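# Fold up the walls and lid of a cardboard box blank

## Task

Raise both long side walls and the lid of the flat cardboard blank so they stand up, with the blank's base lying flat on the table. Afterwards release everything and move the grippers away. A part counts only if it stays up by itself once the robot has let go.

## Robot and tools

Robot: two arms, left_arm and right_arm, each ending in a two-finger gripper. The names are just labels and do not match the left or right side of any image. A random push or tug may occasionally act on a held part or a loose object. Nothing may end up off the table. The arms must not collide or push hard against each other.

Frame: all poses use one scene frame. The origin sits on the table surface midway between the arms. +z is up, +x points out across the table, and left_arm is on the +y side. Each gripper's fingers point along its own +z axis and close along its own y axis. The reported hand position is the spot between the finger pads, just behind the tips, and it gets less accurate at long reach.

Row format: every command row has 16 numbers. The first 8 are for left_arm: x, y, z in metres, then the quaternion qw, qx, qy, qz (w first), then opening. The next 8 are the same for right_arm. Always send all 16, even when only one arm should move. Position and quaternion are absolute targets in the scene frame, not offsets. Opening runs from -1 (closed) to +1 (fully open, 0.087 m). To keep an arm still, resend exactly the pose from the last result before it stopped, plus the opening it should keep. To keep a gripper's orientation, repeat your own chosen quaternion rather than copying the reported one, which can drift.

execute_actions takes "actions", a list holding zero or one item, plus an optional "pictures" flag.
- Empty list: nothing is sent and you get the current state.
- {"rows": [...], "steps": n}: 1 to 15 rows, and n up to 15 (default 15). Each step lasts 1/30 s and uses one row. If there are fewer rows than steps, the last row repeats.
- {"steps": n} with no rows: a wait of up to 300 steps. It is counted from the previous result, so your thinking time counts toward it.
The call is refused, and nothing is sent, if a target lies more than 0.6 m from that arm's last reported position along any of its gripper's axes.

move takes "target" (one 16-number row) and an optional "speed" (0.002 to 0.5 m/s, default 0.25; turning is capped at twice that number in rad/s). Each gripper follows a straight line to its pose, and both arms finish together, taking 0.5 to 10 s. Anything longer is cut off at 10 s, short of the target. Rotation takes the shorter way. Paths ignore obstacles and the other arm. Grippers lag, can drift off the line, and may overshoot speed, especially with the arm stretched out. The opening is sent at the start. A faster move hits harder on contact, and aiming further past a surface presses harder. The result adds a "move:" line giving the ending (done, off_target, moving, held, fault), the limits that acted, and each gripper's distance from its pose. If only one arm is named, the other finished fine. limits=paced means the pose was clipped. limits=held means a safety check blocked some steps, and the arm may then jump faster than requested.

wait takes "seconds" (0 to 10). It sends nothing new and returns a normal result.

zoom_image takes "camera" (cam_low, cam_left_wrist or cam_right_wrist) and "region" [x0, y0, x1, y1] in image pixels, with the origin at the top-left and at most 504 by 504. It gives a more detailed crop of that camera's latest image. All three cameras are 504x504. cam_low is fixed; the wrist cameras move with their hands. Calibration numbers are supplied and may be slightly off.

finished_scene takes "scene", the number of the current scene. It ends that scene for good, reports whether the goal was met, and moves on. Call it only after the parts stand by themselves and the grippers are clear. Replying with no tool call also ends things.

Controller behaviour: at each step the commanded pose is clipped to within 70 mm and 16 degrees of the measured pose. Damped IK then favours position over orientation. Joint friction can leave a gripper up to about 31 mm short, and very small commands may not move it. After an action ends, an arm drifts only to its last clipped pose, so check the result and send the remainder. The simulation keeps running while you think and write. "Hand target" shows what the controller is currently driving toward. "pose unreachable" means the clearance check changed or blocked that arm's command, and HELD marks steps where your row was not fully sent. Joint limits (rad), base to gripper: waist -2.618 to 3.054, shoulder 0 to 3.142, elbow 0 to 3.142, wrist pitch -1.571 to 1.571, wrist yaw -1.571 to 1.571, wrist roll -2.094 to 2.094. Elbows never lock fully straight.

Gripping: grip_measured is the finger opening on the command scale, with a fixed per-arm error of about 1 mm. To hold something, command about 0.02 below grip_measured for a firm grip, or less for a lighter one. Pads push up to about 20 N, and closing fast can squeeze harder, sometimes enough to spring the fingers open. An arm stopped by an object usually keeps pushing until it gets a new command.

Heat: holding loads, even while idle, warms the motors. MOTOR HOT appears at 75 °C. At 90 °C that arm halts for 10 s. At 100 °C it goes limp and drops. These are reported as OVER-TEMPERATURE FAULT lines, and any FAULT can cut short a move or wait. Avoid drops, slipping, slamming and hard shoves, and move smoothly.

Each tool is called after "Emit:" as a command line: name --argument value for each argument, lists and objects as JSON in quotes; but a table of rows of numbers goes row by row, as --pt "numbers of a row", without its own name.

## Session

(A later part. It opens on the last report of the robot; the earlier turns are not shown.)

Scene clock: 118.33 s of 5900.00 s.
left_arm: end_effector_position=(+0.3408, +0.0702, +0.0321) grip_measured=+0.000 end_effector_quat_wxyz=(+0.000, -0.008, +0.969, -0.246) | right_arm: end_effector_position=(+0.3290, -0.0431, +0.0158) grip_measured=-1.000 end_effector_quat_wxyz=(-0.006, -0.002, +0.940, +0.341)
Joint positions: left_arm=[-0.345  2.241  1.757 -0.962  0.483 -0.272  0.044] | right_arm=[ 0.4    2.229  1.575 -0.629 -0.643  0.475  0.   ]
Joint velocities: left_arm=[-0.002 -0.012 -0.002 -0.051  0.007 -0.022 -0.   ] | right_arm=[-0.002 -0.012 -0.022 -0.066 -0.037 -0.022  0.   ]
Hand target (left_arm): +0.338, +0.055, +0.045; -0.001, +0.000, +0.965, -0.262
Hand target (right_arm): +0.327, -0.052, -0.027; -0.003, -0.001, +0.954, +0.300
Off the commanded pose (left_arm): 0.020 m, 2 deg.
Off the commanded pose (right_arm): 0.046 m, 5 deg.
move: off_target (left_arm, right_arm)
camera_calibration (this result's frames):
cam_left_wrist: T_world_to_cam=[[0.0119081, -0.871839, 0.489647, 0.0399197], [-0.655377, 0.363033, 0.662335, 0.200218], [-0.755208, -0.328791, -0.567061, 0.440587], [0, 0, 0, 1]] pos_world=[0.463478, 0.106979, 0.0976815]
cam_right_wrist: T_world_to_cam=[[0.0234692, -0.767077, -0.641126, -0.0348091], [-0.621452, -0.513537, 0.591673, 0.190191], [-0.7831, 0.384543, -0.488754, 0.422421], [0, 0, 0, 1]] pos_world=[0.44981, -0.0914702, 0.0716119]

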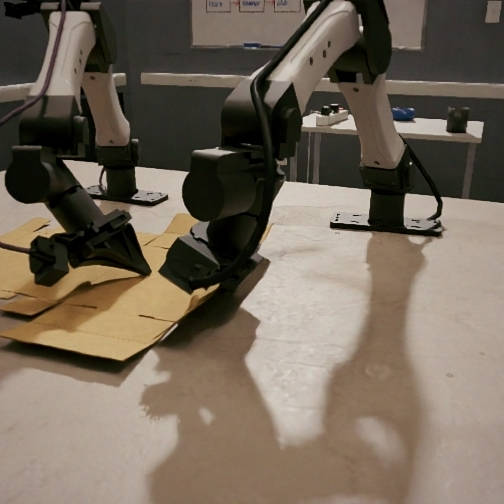

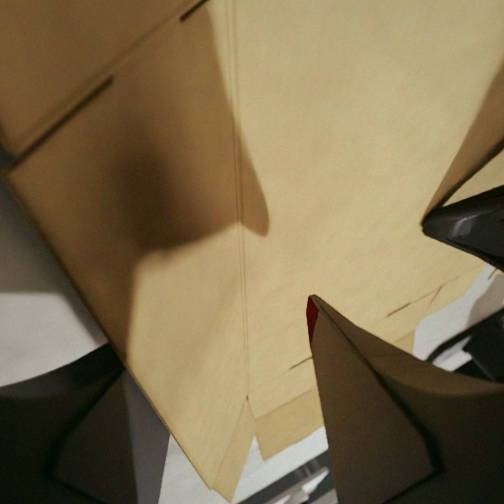

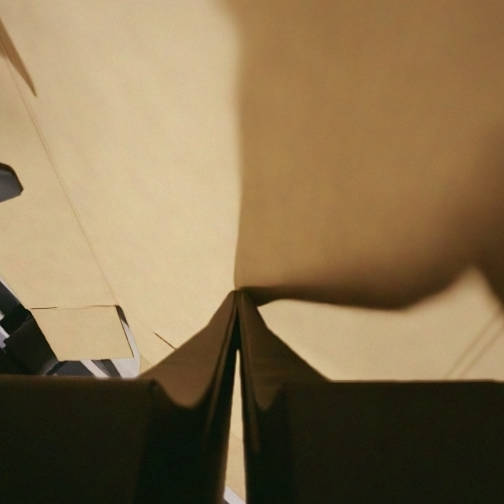

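Emit:
move --target '[0.34,0.005,0.055,0,0,0.966,-0.26,-0.3, 0.33,-0.05,-0.03,0,0,0.954,0.3,-1]' --speed 0.04

Scene clock: 123.73 s of 5900.00 s.
left_arm: end_effector_position=(+0.3411, +0.0534, +0.0373) grip_measured=-0.299 end_effector_quat_wxyz=(+0.005, -0.011, +0.981, -0.192) | right_arm: end_effector_position=(+0.3298, -0.0441, +0.0160) grip_measured=-1.000 end_effector_quat_wxyz=(-0.005, -0.001, +0.941, +0.340)
Joint positions: left_arm=[-0.42   2.257  1.84  -1.019  0.364 -0.348  0.031] | right_arm=[ 0.398  2.227  1.575 -0.63  -0.64   0.475  0.   ]
Joint velocities: left_arm=[ 0.002  0.002  0.027  0.007 -0.037 -0.022  0.001] | right_arm=[-0.007 -0.007 -0.002 -0.037  0.007 -0.037  0.   ]
Hand target (left_arm): +0.336, +0.009, +0.057; -0.003, +0.002, +0.966, -0.258
Hand target (right_arm): +0.327, -0.052, -0.027; -0.003, -0.002, +0.954, +0.300
Off the commanded pose (left_arm): 0.052 m, 8 deg.
Off the commanded pose (right_arm): 0.046 m, 5 deg.
After step 90, 0.40 s passed at rest.
move: off_target (left_arm, right_arm)
camera_calibration (this result's frames):
cam_left_wrist: T_world_to_cam=[[0.0169325, -0.920704, 0.389894, 0.0272913], [-0.663036, 0.281539, 0.693628, 0.208923], [-0.748396, -0.270259, -0.605692, 0.434217], [0, 0, 0, 1]] pos_world=[0.463027, 0.083658, 0.107446]
cam_right_wrist: T_world_to_cam=[[0.023015, -0.769038, -0.638789, -0.0353969], [-0.624221, -0.510154, 0.591685, 0.191156], [-0.780908, 0.385128, -0.491791, 0.422836], [0, 0, 0, 1]] pos_world=[0.450335, -0.0925488, 0.0722322]

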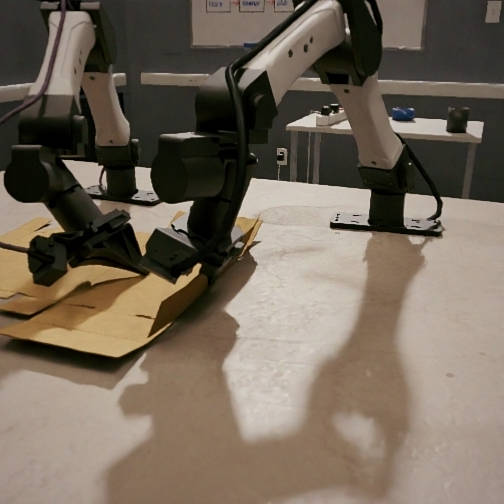

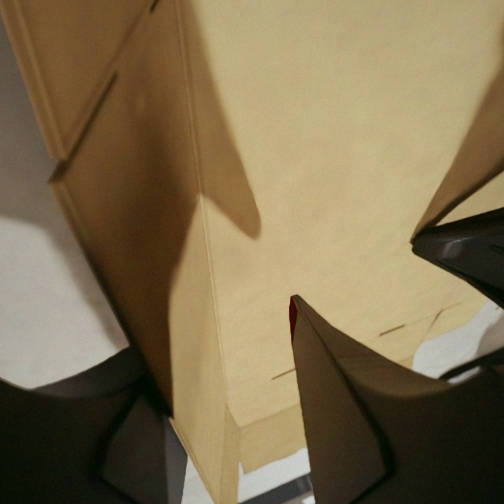

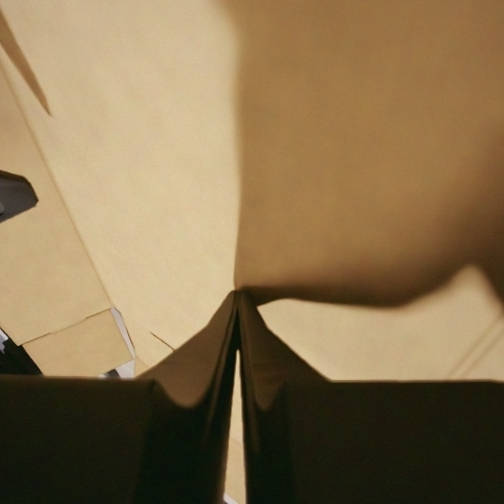

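Emit:
move --target '[0.34,0.0,0.075,0,0,1,-0.05,-0.3, 0.33,-0.05,-0.03,0,0,0.954,0.3,-1]' --speed 0.04

Scene clock: 142.33 s of 5900.00 s.
left_arm: end_effector_position=(+0.3389, +0.0451, +0.0586) grip_measured=-0.299 end_effector_quat_wxyz=(-0.018, -0.009, +1.000, +0.011) | right_arm: end_effector_position=(+0.3295, -0.0446, +0.0223) grip_measured=-1.000 end_effector_quat_wxyz=(-0.013, +0.003, +0.933, +0.359)
Joint positions: left_arm=[-0.573  2.518  2.432 -1.526 -0.003 -0.471  0.031] | right_arm=[ 0.383  2.225  1.575 -0.633 -0.687  0.475  0.   ]
Joint velocities: left_arm=[-0.017  0.046  0.061 -0.022  0.022 -0.022 -0.   ] | right_arm=[-0.007 -0.012  0.007 -0.066 -0.037  0.066  0.   ]
Hand target (left_arm): +0.335, +0.003, +0.077; -0.002, +0.002, +0.999, -0.052
Hand target (right_arm): +0.327, -0.053, -0.026; -0.004, -0.002, +0.954, +0.301
Off the commanded pose (left_arm): 0.048 m, 7 deg.
Off the commanded pose (right_arm): 0.053 m, 7 deg.
After step 90, 11.73 s passed at rest.
move: off_target (left_arm, right_arm)
camera_calibration (this result's frames):
cam_left_wrist: T_world_to_cam=[[0.0153861, -0.999853, -0.00757664, 0.0387793], [-0.625118, -0.0155331, 0.780375, 0.190486], [-0.780378, -0.00727065, -0.625265, 0.443427], [0, 0, 0, 1]] pos_world=[0.464521, 0.0449565, 0.128903]
cam_right_wrist: T_world_to_cam=[[0.00993129, -0.741627, -0.670738, -0.0255162], [-0.614114, -0.533892, 0.581225, 0.18282], [-0.789155, 0.406138, -0.460746, 0.428931], [0, 0, 0, 1]] pos_world=[0.451018, -0.0955223, 0.074254]

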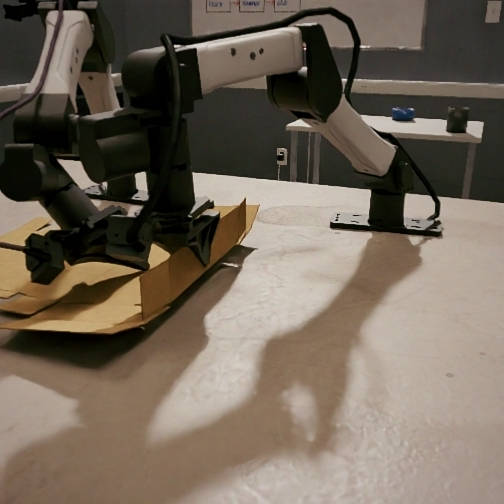

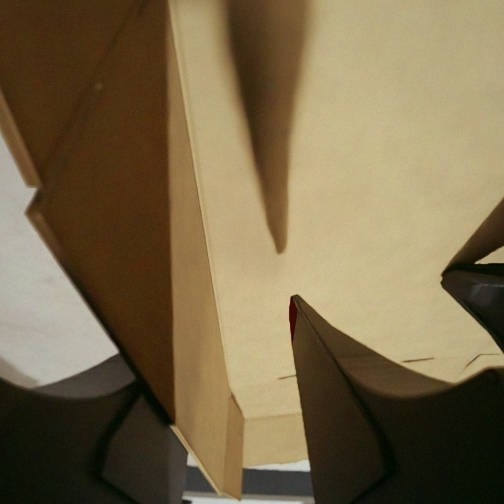

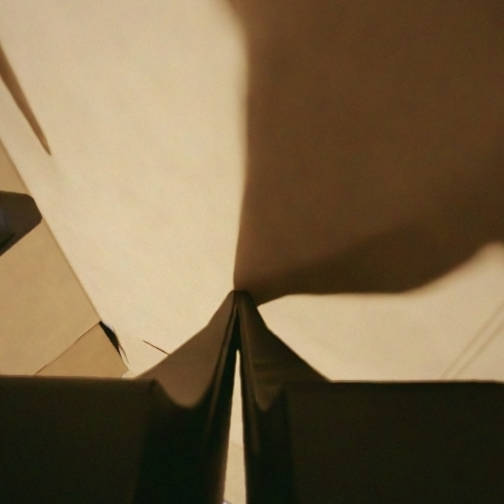

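Emit:
move --target '[0.34,0.07,0.05,0,0,1,-0.05,0.3, 0.33,-0.05,-0.03,0,0,0.954,0.3,-1]' --speed 0.05

Emit:
move --target '[0.34,0.09,0.13,0,0,1,-0.05,0.3, 0.33,-0.0,0.04,0,0,0.924,0.383,-1]' --speed 0.1

Scene clock: 151.23 s of 5900.00 s.
left_arm: end_effector_position=(+0.3342, +0.0763, +0.0402) grip_measured=+0.300 end_effector_quat_wxyz=(-0.022, -0.003, +0.999, -0.024) | right_arm: end_effector_position=(+0.3303, -0.0446, +0.0159) grip_measured=-1.000 end_effector_quat_wxyz=(-0.010, +0.002, +0.937, +0.349)
Joint positions: left_arm=[-0.492  2.375  2.098 -1.318  0.062 -0.378  0.057] | right_arm=[ 0.39   2.234  1.575 -0.626 -0.663  0.475  0.   ]
Joint velocities: left_arm=[-0.017  0.002 -0.017 -0.066 -0.022 -0.051 -0.001] | right_arm=[-0.007  0.007 -0.007 -0.051 -0.007  0.007  0.   ]
Hand target (left_arm): +0.341, +0.070, +0.050; -0.000, +0.001, +0.999, -0.049
Hand target (right_arm): +0.328, -0.052, -0.027; -0.003, -0.002, +0.954, +0.300
Off the commanded pose (left_arm): 0.013 m, 4 deg.
Off the commanded pose (right_arm): 0.046 m, 6 deg.
After step 90, 4.30 s passed at rest.
move: off_target (left_arm, right_arm)
camera_calibration (this result's frames):
cam_left_wrist: T_world_to_cam=[[0.00555978, -0.998041, 0.0623114, 0.070261], [-0.617923, 0.045563, 0.784917, 0.195122], [-0.786219, -0.0428676, -0.616459, 0.432805], [0, 0, 0, 1]] pos_world=[0.46046, 0.0797863, 0.109274]
cam_right_wrist: T_world_to_cam=[[0.0141271, -0.756386, -0.653973, -0.0320675], [-0.618643, -0.52044, 0.588578, 0.189022], [-0.785545, 0.396261, -0.475285, 0.425199], [0, 0, 0, 1]] pos_world=[0.451403, -0.0943702, 0.0698649]

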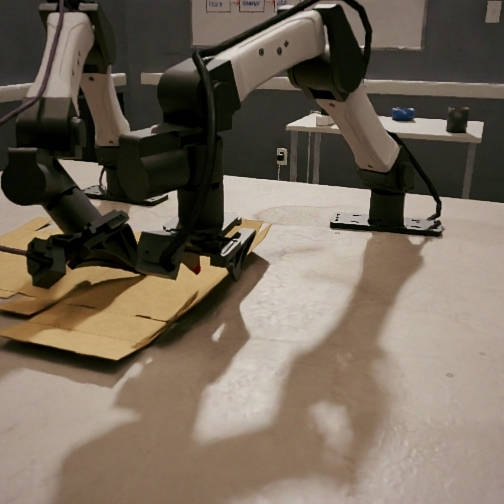

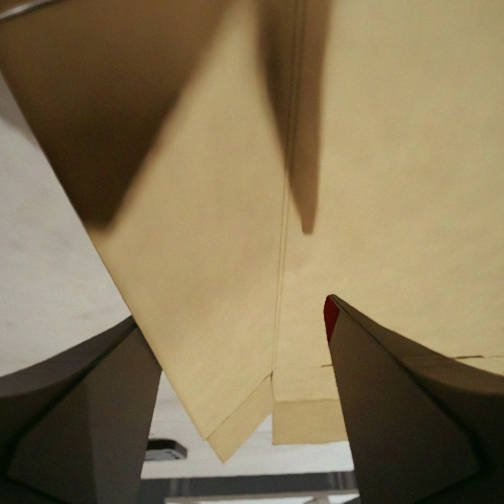

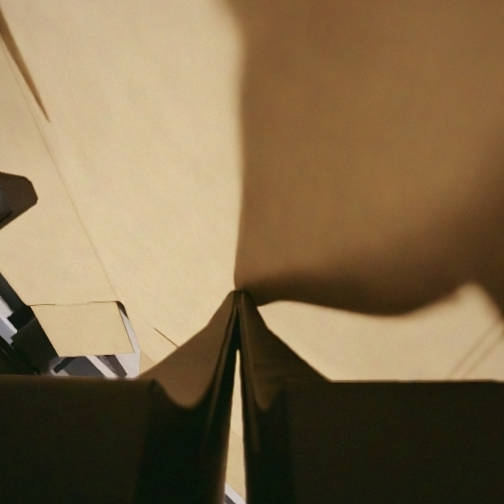

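Scene clock: 152.57 s of 5900.00 s.
left_arm: end_effector_position=(+0.3408, +0.0949, +0.1121) grip_measured=+0.300 end_effector_quat_wxyz=(-0.002, -0.000, +1.000, -0.031) | right_arm: end_effector_position=(+0.3255, -0.0103, +0.0330) grip_measured=-1.000 end_effector_quat_wxyz=(-0.021, +0.012, +0.925, +0.380)
Joint positions: left_arm=[-0.449  2.355  2.358 -1.556  0.06  -0.331  0.057] | right_arm=[ 0.445  2.233  1.599 -0.58  -0.711  0.588  0.   ]
Joint velocities: left_arm=[-0.017  0.012 -0.017  0.037 -0.022  0.081 -0.001] | right_arm=[ 0.007  0.007 -0.007  0.051 -0.022 -0.037  0.   ]
Hand target (left_arm): +0.338, +0.091, +0.130; +0.006, +0.000, +0.999, -0.052
Hand target (right_arm): +0.330, -0.001, +0.041; -0.001, -0.000, +0.924, +0.383
Off the commanded pose (left_arm): 0.019 m, 2 deg.
Off the commanded pose (right_arm): 0.013 m, 3 deg.
joint sent to its limit (left arm) — the command would take joint 4 (wrist pitch) past its lower limit, so that joint was sent only as far as its limit.
move: off_target (left_arm, right_arm)
camera_calibration (this result's frames):
cam_left_wrist: T_world_to_cam=[[-0.00183075, -0.997062, 0.0765761, 0.0851033], [-0.649859, 0.0593883, 0.757731, 0.154573], [-0.760052, -0.0483765, -0.648059, 0.478163], [0, 0, 0, 1]] pos_world=[0.464036, 0.0988053, 0.186236]
cam_right_wrist: T_world_to_cam=[[-0.0140834, -0.710974, -0.703077, 0.016296], [-0.608781, -0.551704, 0.570095, 0.190889], [-0.793213, 0.436049, -0.425058, 0.41721], [0, 0, 0, 1]] pos_world=[0.447376, -0.0650237, 0.0799707]

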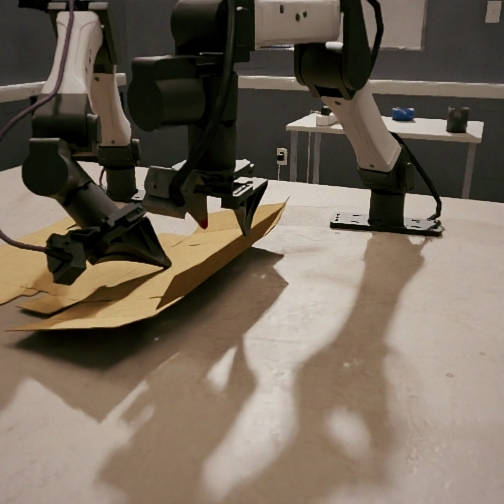

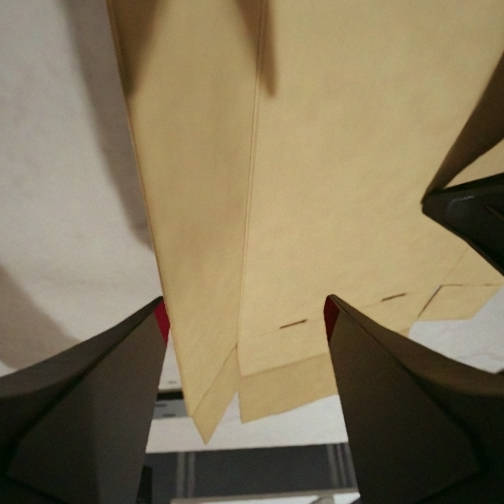

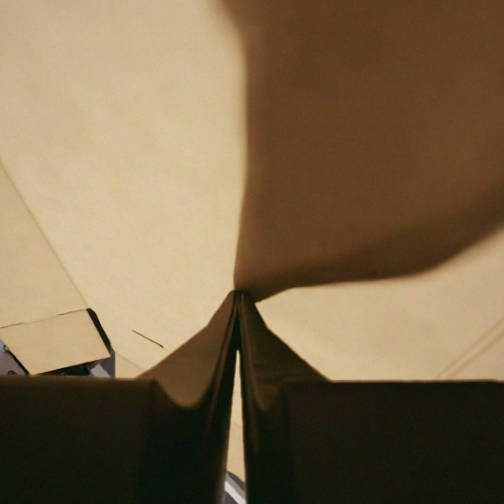

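Emit:
move --target '[0.34,0.19,0.08,0,0,0.866,-0.5,-1, 0.33,0.02,0.03,0,0,0.866,0.5,-1]' --speed 0.1

Emit:
move --target '[0.34,0.17,0.005,0,0,0.866,-0.5,-1, 0.33,0.03,-0.03,0,0,0.866,0.5,-1]' --speed 0.06

Emit:
move --target '[0.34,0.07,0.02,0,0,0.866,-0.5,-1, 0.33,0.03,-0.03,0,0,0.866,0.5,-1]' --speed 0.04

Scene clock: 164.57 s of 5900.00 s.
left_arm: end_effector_position=(+0.3418, +0.1876, +0.0765) grip_measured=-1.000 end_effector_quat_wxyz=(+0.003, +0.002, +0.871, -0.491) | right_arm: end_effector_position=(+0.3357, +0.0191, +0.0383) grip_measured=-1.000 end_effector_quat_wxyz=(+0.010, -0.005, +0.867, +0.499)
Joint positions: left_arm=[ 0.077  2.389  1.926 -1.414  0.997  0.369  0.   ] | right_arm=[ 0.445  2.249  1.458 -0.146 -0.898  0.728  0.   ]
Joint velocities: left_arm=[-0.022 -0.012  0.007 -0.066 -0.037  0.066  0.   ] | right_arm=[ 0.007  0.002 -0.002  0.007  0.022 -0.022  0.   ]
Hand target (left_arm): +0.344, +0.191, +0.080; +0.004, -0.001, +0.868, -0.496
Hand target (right_arm): +0.330, +0.019, +0.030; -0.001, -0.001, +0.866, +0.499
Off the commanded pose (left_arm): 0.005 m, 1 deg.
Off the commanded pose (right_arm): 0.010 m, 1 deg.
After step 90, 3.60 s passed at rest.
move: done
camera_calibration (this result's frames):
cam_left_wrist: T_world_to_cam=[[-0.00990365, -0.505485, 0.862778, 0.0306536], [-0.654783, 0.655389, 0.376464, 0.0957194], [-0.755752, -0.561204, -0.337474, 0.531408], [0, 0, 0, 1]] pos_world=[0.464592, 0.25099, 0.116854]
cam_right_wrist: T_world_to_cam=[[0.0438221, -0.502247, -0.863613, 0.0238812], [-0.640202, -0.677745, 0.361667, 0.23122], [-0.766955, 0.537038, -0.35124, 0.401165], [0, 0, 0, 1]] pos_world=[0.454657, -0.0467381, 0.0779044]

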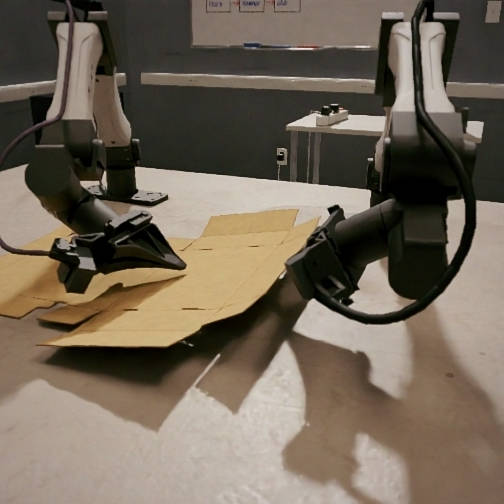

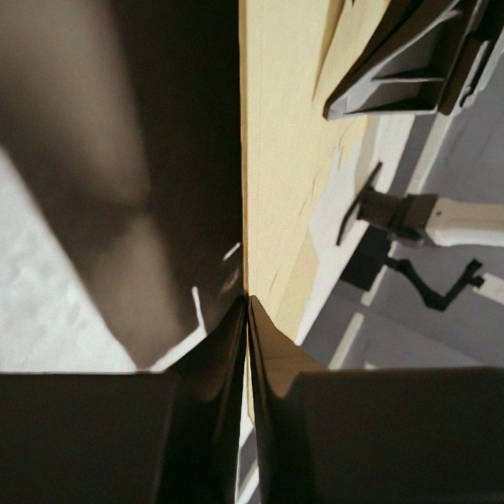

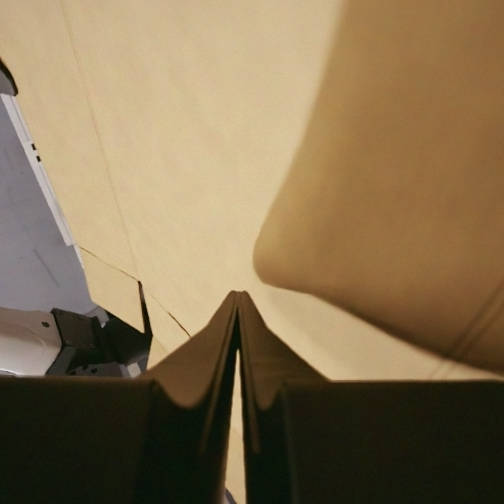

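Scene clock: 166.10 s of 5900.00 s.
left_arm: end_effector_position=(+0.3446, +0.1910, +0.0188) grip_measured=-0.994 end_effector_quat_wxyz=(+0.013, -0.003, +0.875, -0.484) | right_arm: end_effector_position=(+0.3409, +0.0290, +0.0161) grip_measured=-1.000 end_effector_quat_wxyz=(+0.012, -0.023, +0.843, +0.537)
Joint positions: left_arm=[ 0.083  2.449  1.811 -1.201  0.987  0.341  0.   ] | right_arm=[ 0.445  2.347  1.449  0.049 -0.974  0.767  0.   ]
Joint velocities: left_arm=[-0.007 -0.002 -0.017 -0.037 -0.007 -0.081 -0.001] | right_arm=[ 0.022  0.002 -0.002 -0.007 -0.081  0.007  0.   ]
Hand target (left_arm): +0.340, +0.171, +0.006; -0.002, +0.001, +0.866, -0.500
Hand target (right_arm): +0.328, +0.028, -0.027; -0.001, -0.002, +0.866, +0.499
Off the commanded pose (left_arm): 0.026 m, 3 deg.
Off the commanded pose (right_arm): 0.047 m, 6 deg.
move: off_target (left_arm, right_arm)
camera_calibration (this result's frames):
cam_left_wrist: T_world_to_cam=[[-0.0101344, -0.520365, 0.853884, 0.0853161], [-0.67049, 0.637055, 0.380269, 0.125894], [-0.74185, -0.568666, -0.355355, 0.512934], [0, 0, 0, 1]] pos_world=[0.465795, 0.255883, 0.0615502]
cam_right_wrist: T_world_to_cam=[[0.0755867, -0.420968, -0.903921, -0.00310509], [-0.626243, -0.725473, 0.285495, 0.247201], [-0.775955, 0.544495, -0.318464, 0.394397], [0, 0, 0, 1]] pos_world=[0.461077, -0.0367171, 0.0522202]

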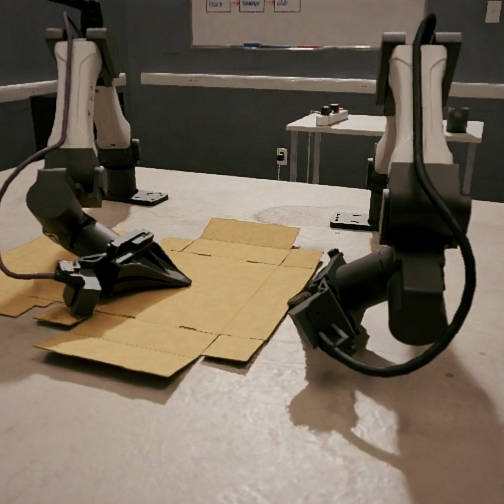

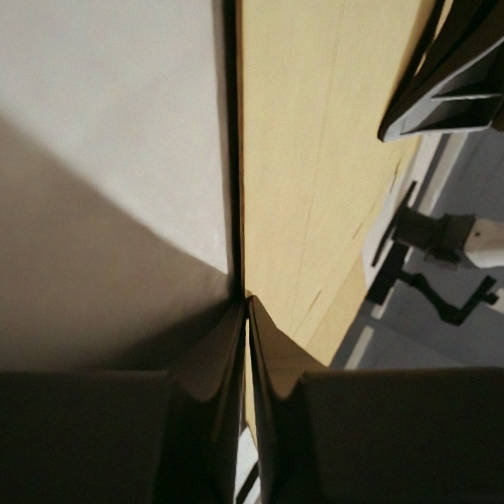

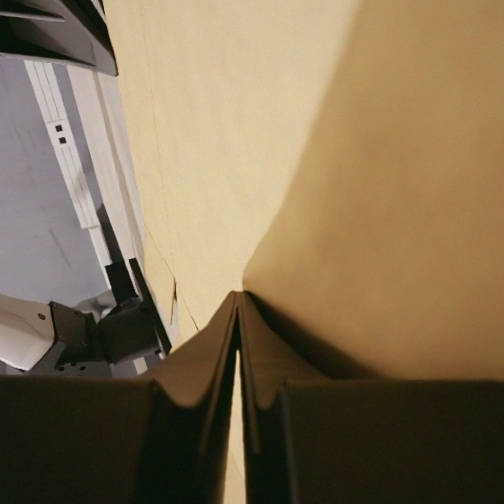

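Scene clock: 169.47 s of 5900.00 s.
left_arm: end_effector_position=(+0.3464, +0.0941, +0.0192) grip_measured=-0.994 end_effector_quat_wxyz=(+0.006, -0.017, +0.871, -0.492) | right_arm: end_effector_position=(+0.3432, +0.0287, +0.0165) grip_measured=-1.000 end_effector_quat_wxyz=(+0.016, -0.023, +0.843, +0.538)
Joint positions: left_arm=[-0.135  2.331  1.588 -0.75   1.026 -0.099  0.   ] | right_arm=[ 0.443  2.347  1.449  0.057 -0.97   0.769  0.   ]
Joint velocities: left_arm=[-0.012 -0.002 -0.022  0.022 -0.007 -0.007  0.   ] | right_arm=[ 0.012 -0.012  0.002  0.007 -0.037  0.022  0.   ]
Hand target (left_arm): +0.337, +0.071, +0.020; -0.004, +0.002, +0.865, -0.502
Hand target (right_arm): +0.328, +0.028, -0.028; -0.001, -0.002, +0.866, +0.499
Off the commanded pose (left_arm): 0.025 m, 2 deg.
Off the commanded pose (right_arm): 0.048 m, 6 deg.
move: off_target (left_arm, right_arm)
camera_calibration (this result's frames):
cam_left_wrist: T_world_to_cam=[[0.0214459, -0.504421, 0.863191, 0.0219199], [-0.672096, 0.631914, 0.385968, 0.18965], [-0.740153, -0.588425, -0.325468, 0.459939], [0, 0, 0, 1]] pos_world=[0.467418, 0.161854, 0.0575755]
cam_right_wrist: T_world_to_cam=[[0.0804841, -0.42069, -0.903627, -0.00476466], [-0.632341, -0.722333, 0.279966, 0.250361], [-0.770498, 0.548867, -0.324156, 0.394513], [0, 0, 0, 1]] pos_world=[0.462668, -0.037696, 0.0534857]

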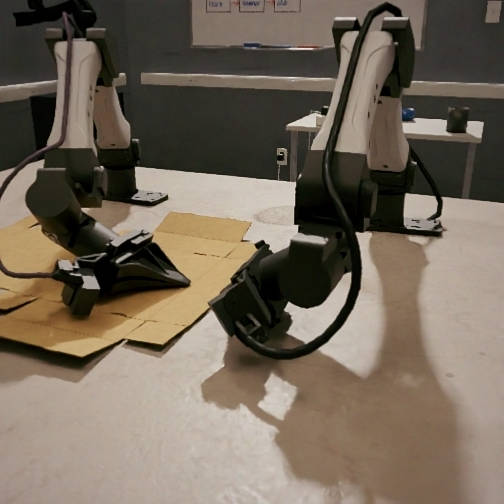

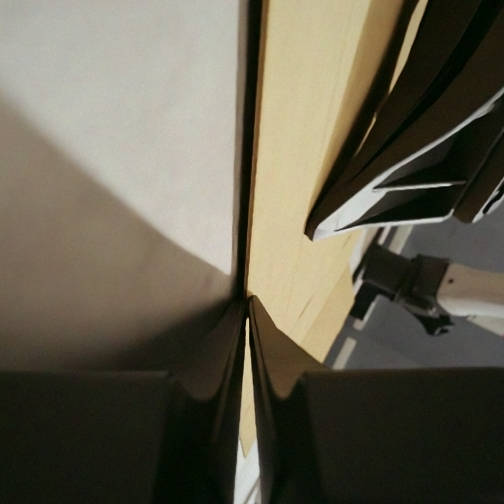

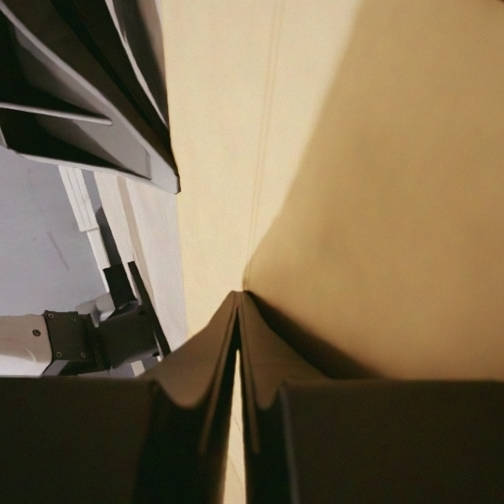

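Emit:
move --target '[0.34,0.14,0.045,0,0,0.866,-0.5,0, 0.3,0.0,0.035,0,0,0.924,0.383,-1]' --speed 0.08

Emit:
move --target '[0.34,0.13,0.02,0,0,0.866,-0.5,0, 0.3,0.0,-0.04,0,0,0.924,0.383,-1]' --speed 0.05

Emit:
move --target '[0.36,0.04,0.02,0,0,0.866,-0.5,0, 0.3,0.0,-0.04,0,0,0.924,0.383,-1]' --speed 0.03

Scene clock: 183.47 s of 5900.00 s.
left_arm: end_effector_position=(+0.3371, +0.1356, +0.0464) grip_measured=+0.000 end_effector_quat_wxyz=(+0.002, +0.002, +0.866, -0.501) | right_arm: end_effector_position=(+0.3067, +0.0009, +0.0302) grip_measured=-1.000 end_effector_quat_wxyz=(-0.000, +0.009, +0.922, +0.387)
Joint positions: left_arm=[-0.037  2.333  1.698 -1.074  1.044  0.166  0.044] | right_arm=[ 0.489  2.156  1.449 -0.424 -0.685  0.65   0.   ]
Joint velocities: left_arm=[-0.007  0.007 -0.002  0.007  0.139  0.022 -0.   ] | right_arm=[ 0.037 -0.012 -0.002  0.037  0.066  0.007  0.   ]
Hand target (left_arm): +0.340, +0.140, +0.045; +0.001, -0.001, +0.866, -0.499
Hand target (right_arm): +0.299, +0.001, +0.034; +0.000, +0.001, +0.923, +0.384
Off the commanded pose (left_arm): 0.005 m, 0 deg.
Off the commanded pose (right_arm): 0.008 m, 1 deg.
After step 90, 8.33 s passed at rest.
move: done
camera_calibration (this result's frames):
cam_left_wrist: T_world_to_cam=[[-0.00793472, -0.486422, 0.873688, 0.0265272], [-0.653982, 0.663484, 0.363452, 0.137294], [-0.756469, -0.568492, -0.323375, 0.48907], [0, 0, 0, 1]] pos_world=[0.459965, 0.199843, 0.0850768]
cam_right_wrist: T_world_to_cam=[[0.0083914, -0.701235, -0.71288, 0.0154935], [-0.636811, -0.553399, 0.536863, 0.196863], [-0.770974, 0.449465, -0.451198, 0.390209], [0, 0, 0, 1]] pos_world=[0.426076, -0.0555767, 0.0814179]

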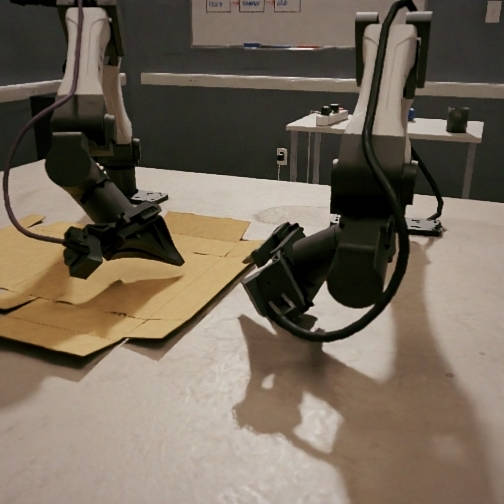

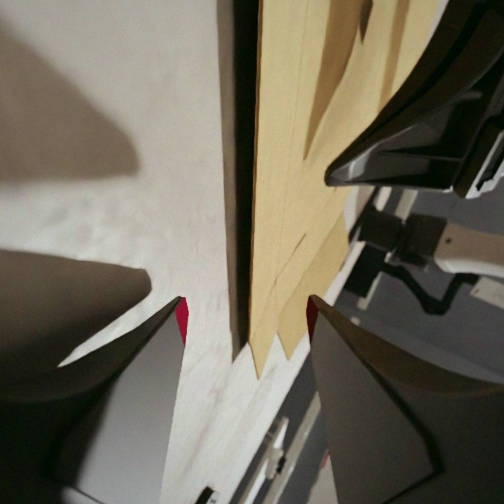

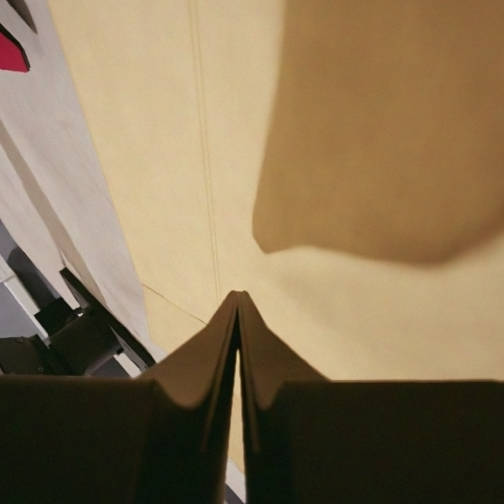

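Scene clock: 185.20 s of 5900.00 s.
left_arm: end_effector_position=(+0.3419, +0.1349, +0.0375) grip_measured=+0.000 end_effector_quat_wxyz=(+0.004, -0.004, +0.864, -0.503) | right_arm: end_effector_position=(+0.3092, +0.0137, +0.0154) grip_measured=-1.000 end_effector_quat_wxyz=(+0.012, -0.020, +0.898, +0.440)
Joint positions: left_arm=[-0.037  2.356  1.698 -1.034  1.05   0.145  0.044] | right_arm=[ 0.488  2.205  1.387 -0.218 -0.778  0.65   0.   ]
Joint velocities: left_arm=[ 0.022  0.017 -0.007  0.022  0.007 -0.022  0.   ] | right_arm=[-0.007 -0.007 -0.017  0.066  0.037  0.095  0.   ]
Hand target (left_arm): +0.340, +0.130, +0.021; -0.001, +0.000, +0.866, -0.500
Hand target (right_arm): +0.297, -0.003, -0.036; -0.002, -0.003, +0.924, +0.383
Off the commanded pose (left_arm): 0.018 m, 1 deg.
Off the commanded pose (right_arm): 0.058 m, 8 deg.
move: off_target (left_arm, right_arm)
camera_calibration (this result's frames):
cam_left_wrist: T_world_to_cam=[[-0.000603795, -0.481891, 0.876231, 0.0308611], [-0.660796, 0.657861, 0.361341, 0.147292], [-0.750565, -0.578792, -0.318829, 0.488639], [0, 0, 0, 1]] pos_world=[0.464104, 0.200794, 0.075528]
cam_right_wrist: T_world_to_cam=[[0.0714093, -0.611971, -0.787649, -0.00565459], [-0.633999, -0.63747, 0.437809, 0.215235], [-0.770029, 0.468106, -0.433511, 0.378834], [0, 0, 0, 1]] pos_world=[0.428576, -0.0435891, 0.0655431]

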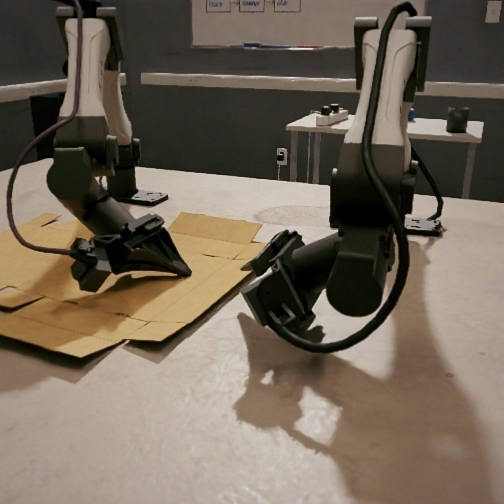

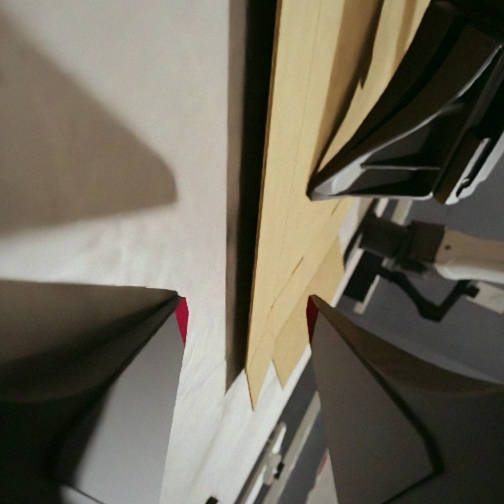

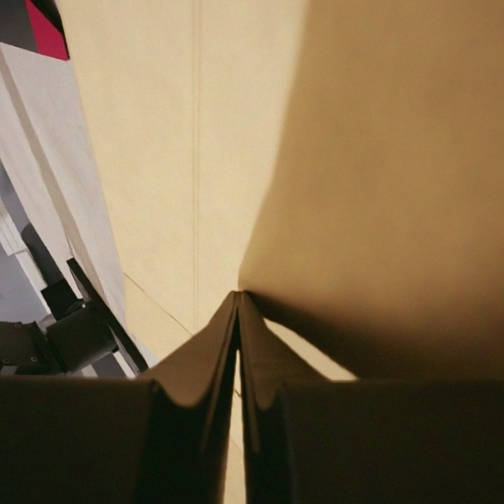

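Scene clock: 188.77 s of 5900.00 s.
left_arm: end_effector_position=(+0.3616, +0.0490, +0.0388) grip_measured=+0.000 end_effector_quat_wxyz=(-0.003, -0.009, +0.858, -0.513) | right_arm: end_effector_position=(+0.3088, +0.0144, +0.0156) grip_measured=-1.000 end_effector_quat_wxyz=(+0.011, -0.021, +0.896, +0.443)
Joint positions: left_arm=[-0.227  2.356  1.681 -0.69   1.066 -0.25   0.044] | right_arm=[ 0.488  2.207  1.387 -0.214 -0.785  0.651  0.   ]
Joint velocities: left_arm=[-0.012  0.012 -0.002  0.007  0.051  0.007  0.001] | right_arm=[-0.007  0.007 -0.002  0.037  0.007 -0.007  0.   ]
Hand target (left_arm): +0.358, +0.040, +0.021; -0.003, +0.002, +0.865, -0.501
Hand target (right_arm): +0.296, -0.002, -0.036; -0.002, -0.003, +0.924, +0.383
Off the commanded pose (left_arm): 0.021 m, 2 deg.
Off the commanded pose (right_arm): 0.058 m, 8 deg.
move: off_target (left_arm, right_arm)
camera_calibration (this result's frames):
cam_left_wrist: T_world_to_cam=[[0.0157802, -0.46121, 0.88715, -0.0190661], [-0.654827, 0.665743, 0.357753, 0.213939], [-0.755614, -0.586576, -0.291508, 0.455181], [0, 0, 0, 1]] pos_world=[0.484335, 0.115776, 0.0730659]
cam_right_wrist: T_world_to_cam=[[0.0720113, -0.606667, -0.791688, -0.00525245], [-0.631176, -0.642317, 0.434793, 0.214606], [-0.772289, 0.468385, -0.429168, 0.378927], [0, 0, 0, 1]] pos_world=[0.428474, -0.0428246, 0.0651555]

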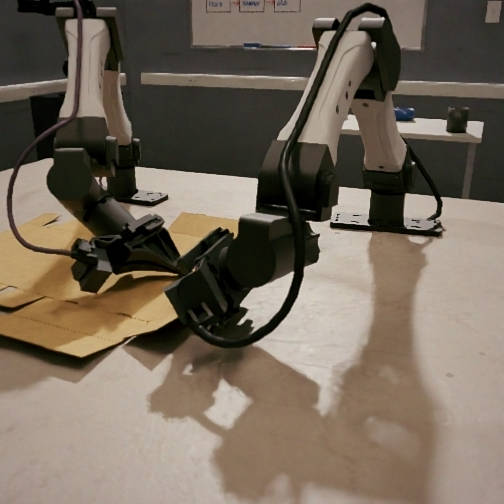

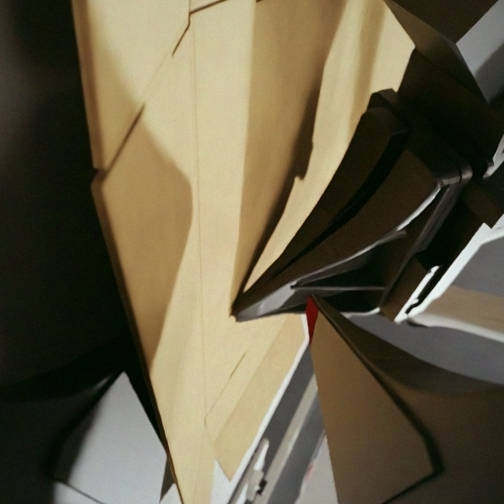

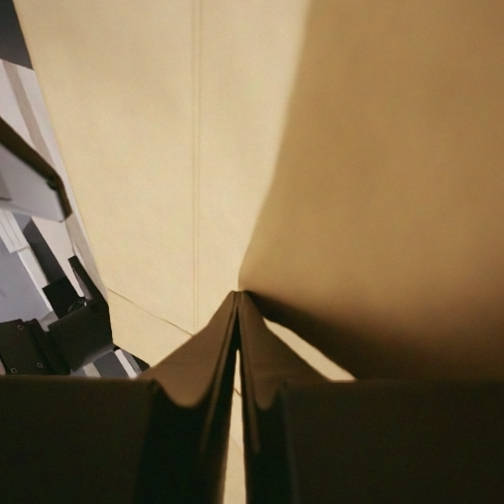

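Emit:
move --target '[0.385,0.015,0.075,0,0,0.866,-0.5,0, 0.3,0.0,-0.04,0,0,0.924,0.383,-1]' --speed 0.03

Scene clock: 201.37 s of 5900.00 s.
left_arm: end_effector_position=(+0.3803, +0.0320, +0.0453) grip_measured=+0.000 end_effector_quat_wxyz=(-0.000, -0.010, +0.885, -0.465) | right_arm: end_effector_position=(+0.3165, +0.0161, +0.0161) grip_measured=-1.000 end_effector_quat_wxyz=(+0.031, -0.025, +0.895, +0.443)
Joint positions: left_arm=[-0.28   2.393  1.844 -0.779  0.946 -0.308  0.044] | right_arm=[ 0.488  2.207  1.387 -0.178 -0.767  0.651  0.   ]
Joint velocities: left_arm=[ 0.012  0.007 -0.007  0.007 -0.037 -0.007 -0.002] | right_arm=[-0.007  0.002 -0.002 -0.081 -0.007  0.007  0.   ]
Hand target (left_arm): +0.382, +0.016, +0.075; -0.000, +0.001, +0.866, -0.500
Hand target (right_arm): +0.297, -0.002, -0.036; -0.001, -0.002, +0.924, +0.383
Off the commanded pose (left_arm): 0.035 m, 5 deg.
Off the commanded pose (right_arm): 0.061 m, 9 deg.
After step 90, 7.03 s passed at rest.
move: off_target (left_arm, right_arm)
camera_calibration (this result's frames):
cam_left_wrist: T_world_to_cam=[[0.0149755, -0.556309, 0.83084, -0.0271104], [-0.659184, 0.6193, 0.426549, 0.235182], [-0.751832, -0.554065, -0.357436, 0.461764], [0, 0, 0, 1]] pos_world=[0.502604, 0.0951173, 0.087259]
cam_right_wrist: T_world_to_cam=[[0.0974452, -0.605448, -0.789897, -0.0124417], [-0.654421, -0.636942, 0.407477, 0.228073], [-0.749825, 0.477219, -0.458285, 0.377577], [0, 0, 0, 1]] pos_world=[0.433585, -0.0424505, 0.0702758]

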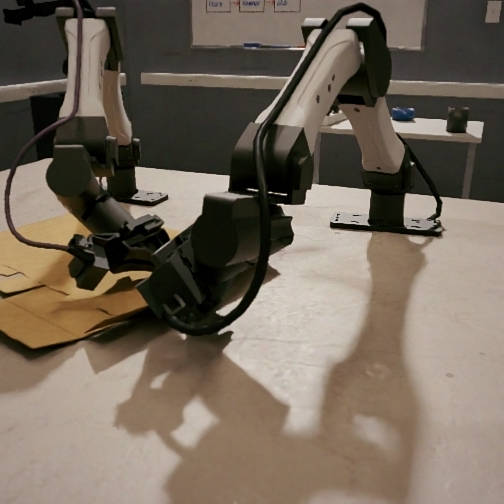

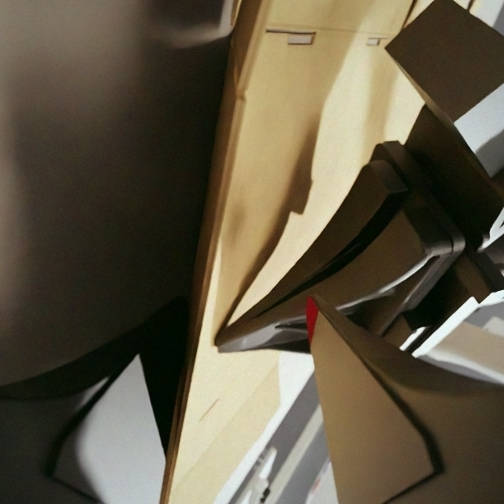

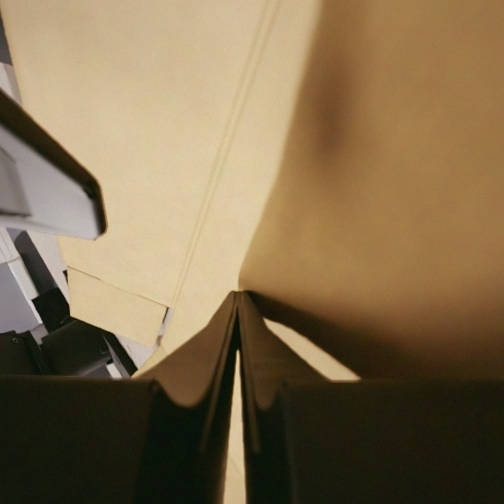

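Emit:
move --target '[0.36,0.14,0.045,0,0,0.866,-0.5,0, 0.3,-0.02,0.06,0,0,0.924,0.383,-1]' --speed 0.08

Emit:
move --target '[0.36,0.14,0.045,0,0,0.866,-0.5,0, 0.34,-0.02,0.1,0.271,-0.653,0.653,0.271,1]'

Scene clock: 210.73 s of 5900.00 s.
left_arm: end_effector_position=(+0.3592, +0.1390, +0.0412) grip_measured=+0.000 end_effector_quat_wxyz=(+0.001, -0.002, +0.869, -0.495) | right_arm: end_effector_position=(+0.2890, -0.0187, +0.0449) grip_measured=-1.000 end_effector_quat_wxyz=(-0.020, +0.006, +0.926, +0.377)
Joint positions: left_arm=[-0.035  2.423  1.847 -1.128  1.031  0.155  0.044] | right_arm=[ 0.466  2.087  1.414 -0.534 -0.7    0.596  0.   ]
Joint velocities: left_arm=[-0.002  0.002  0.007 -0.051 -0.081  0.066 -0.   ] | right_arm=[ 0.002  0.002  0.012  0.007 -0.022  0.051  0.   ]
Hand target (left_arm): +0.362, +0.141, +0.044; +0.002, -0.001, +0.867, -0.498
Hand target (right_arm): +0.299, -0.020, +0.060; +0.001, +0.001, +0.924, +0.383
Off the commanded pose (left_arm): 0.004 m, 1 deg.
Off the commanded pose (right_arm): 0.019 m, 3 deg.
After step 90, 4.33 s passed at rest.
move: off_target (right_arm)
camera_calibration (this result's frames):
cam_left_wrist: T_world_to_cam=[[0.000306543, -0.497864, 0.867255, 0.0318004], [-0.655125, 0.65513, 0.37632, 0.152395], [-0.755521, -0.568276, -0.325962, 0.505806], [0, 0, 0, 1]] pos_world=[0.481975, 0.203431, 0.0799448]
cam_right_wrist: T_world_to_cam=[[-0.00242808, -0.714988, -0.699132, 0.014627], [-0.60581, -0.555185, 0.56988, 0.156393], [-0.795606, 0.424925, -0.431799, 0.397756], [0, 0, 0, 1]] pos_world=[0.411237, -0.0717312, 0.0928515]

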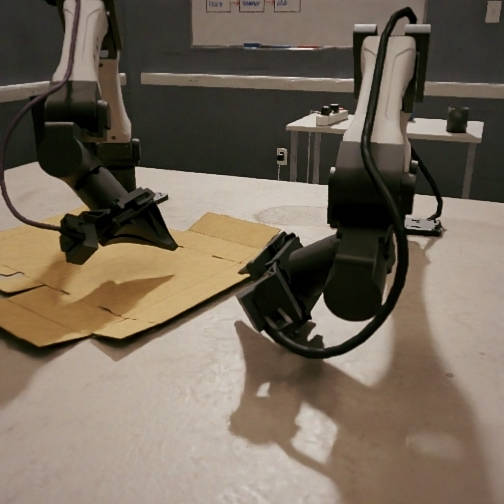

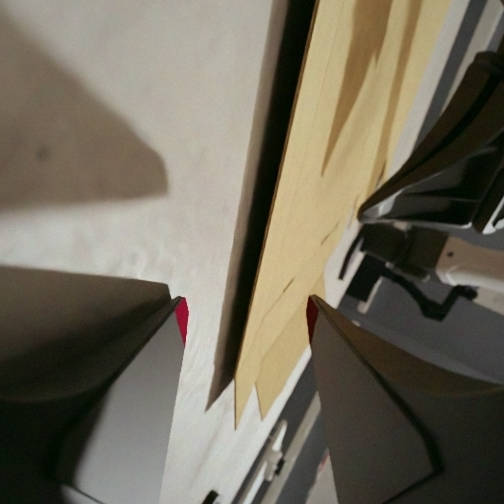

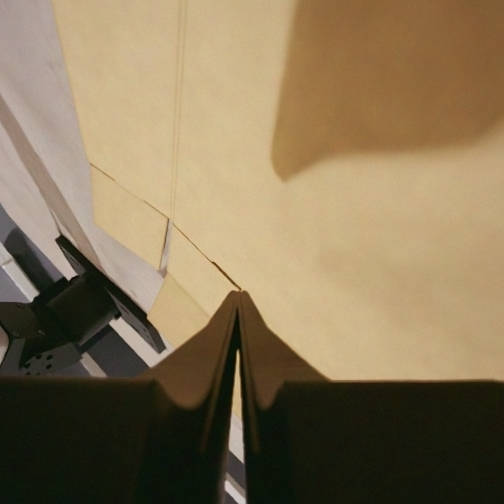

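Scene clock: 214.47 s of 5900.00 s.
left_arm: end_effector_position=(+0.3578, +0.1389, +0.0419) grip_measured=+0.000 end_effector_quat_wxyz=(-0.001, -0.001, +0.868, -0.496) | right_arm: end_effector_position=(+0.3363, -0.0274, +0.0782) grip_measured=+0.998 end_effector_quat_wxyz=(-0.250, +0.643, -0.669, -0.278)
Joint positions: left_arm=[-0.035  2.423  1.847 -1.137  1.033  0.163  0.044] | right_arm=[ 0.507  2.061  1.642 -0.752 -0.672 -0.901  0.087]
Joint velocities: left_arm=[-0.002 -0.017  0.002  0.022 -0.037  0.066  0.002] | right_arm=[ 0.002 -0.012 -0.002 -0.037  0.022  0.007 -0.001]
Hand target (left_arm): +0.360, +0.140, +0.045; +0.000, -0.000, +0.866, -0.500
Hand target (right_arm): +0.339, -0.021, +0.100; -0.271, +0.653, -0.653, -0.271
Off the commanded pose (left_arm): 0.004 m, 1 deg.
Off the commanded pose (right_arm): 0.023 m, 3 deg.
move: off_target (right_arm)
camera_calibration (this result's frames):
cam_left_wrist: T_world_to_cam=[[0.000536409, -0.49522, 0.868768, 0.0306301], [-0.651748, 0.658731, 0.375896, 0.149602], [-0.758435, -0.566419, -0.322405, 0.505439], [0, 0, 0, 1]] pos_world=[0.480829, 0.202911, 0.0801105]
cam_right_wrist: T_world_to_cam=[[0.999425, -0.00142097, -0.0338799, -0.337647], [0.00269597, -0.992629, 0.121161, -0.020347], [-0.0338023, -0.121183, -0.992055, 0.226159], [0, 0, 0, 1]] pos_world=[0.345152, 0.00672976, 0.215388]

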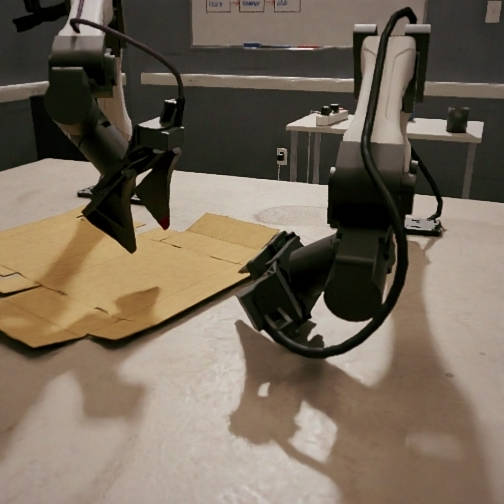

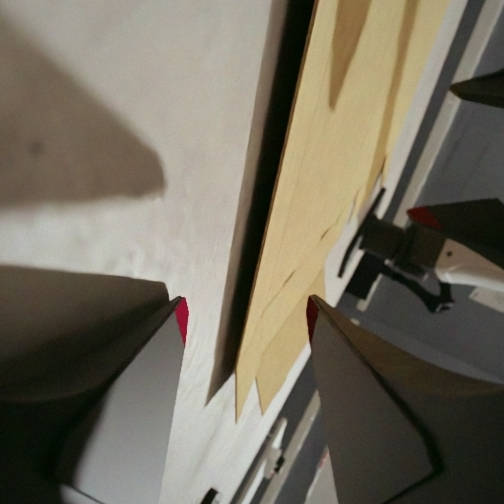

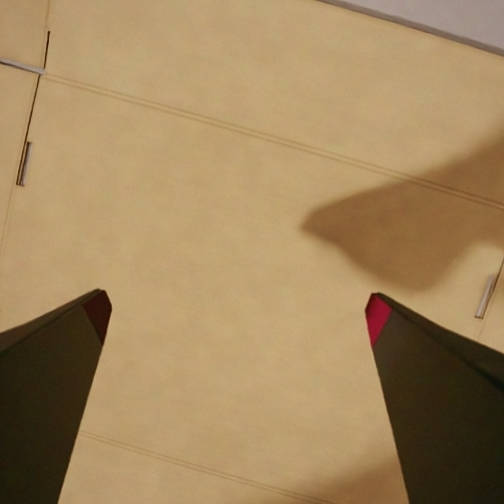

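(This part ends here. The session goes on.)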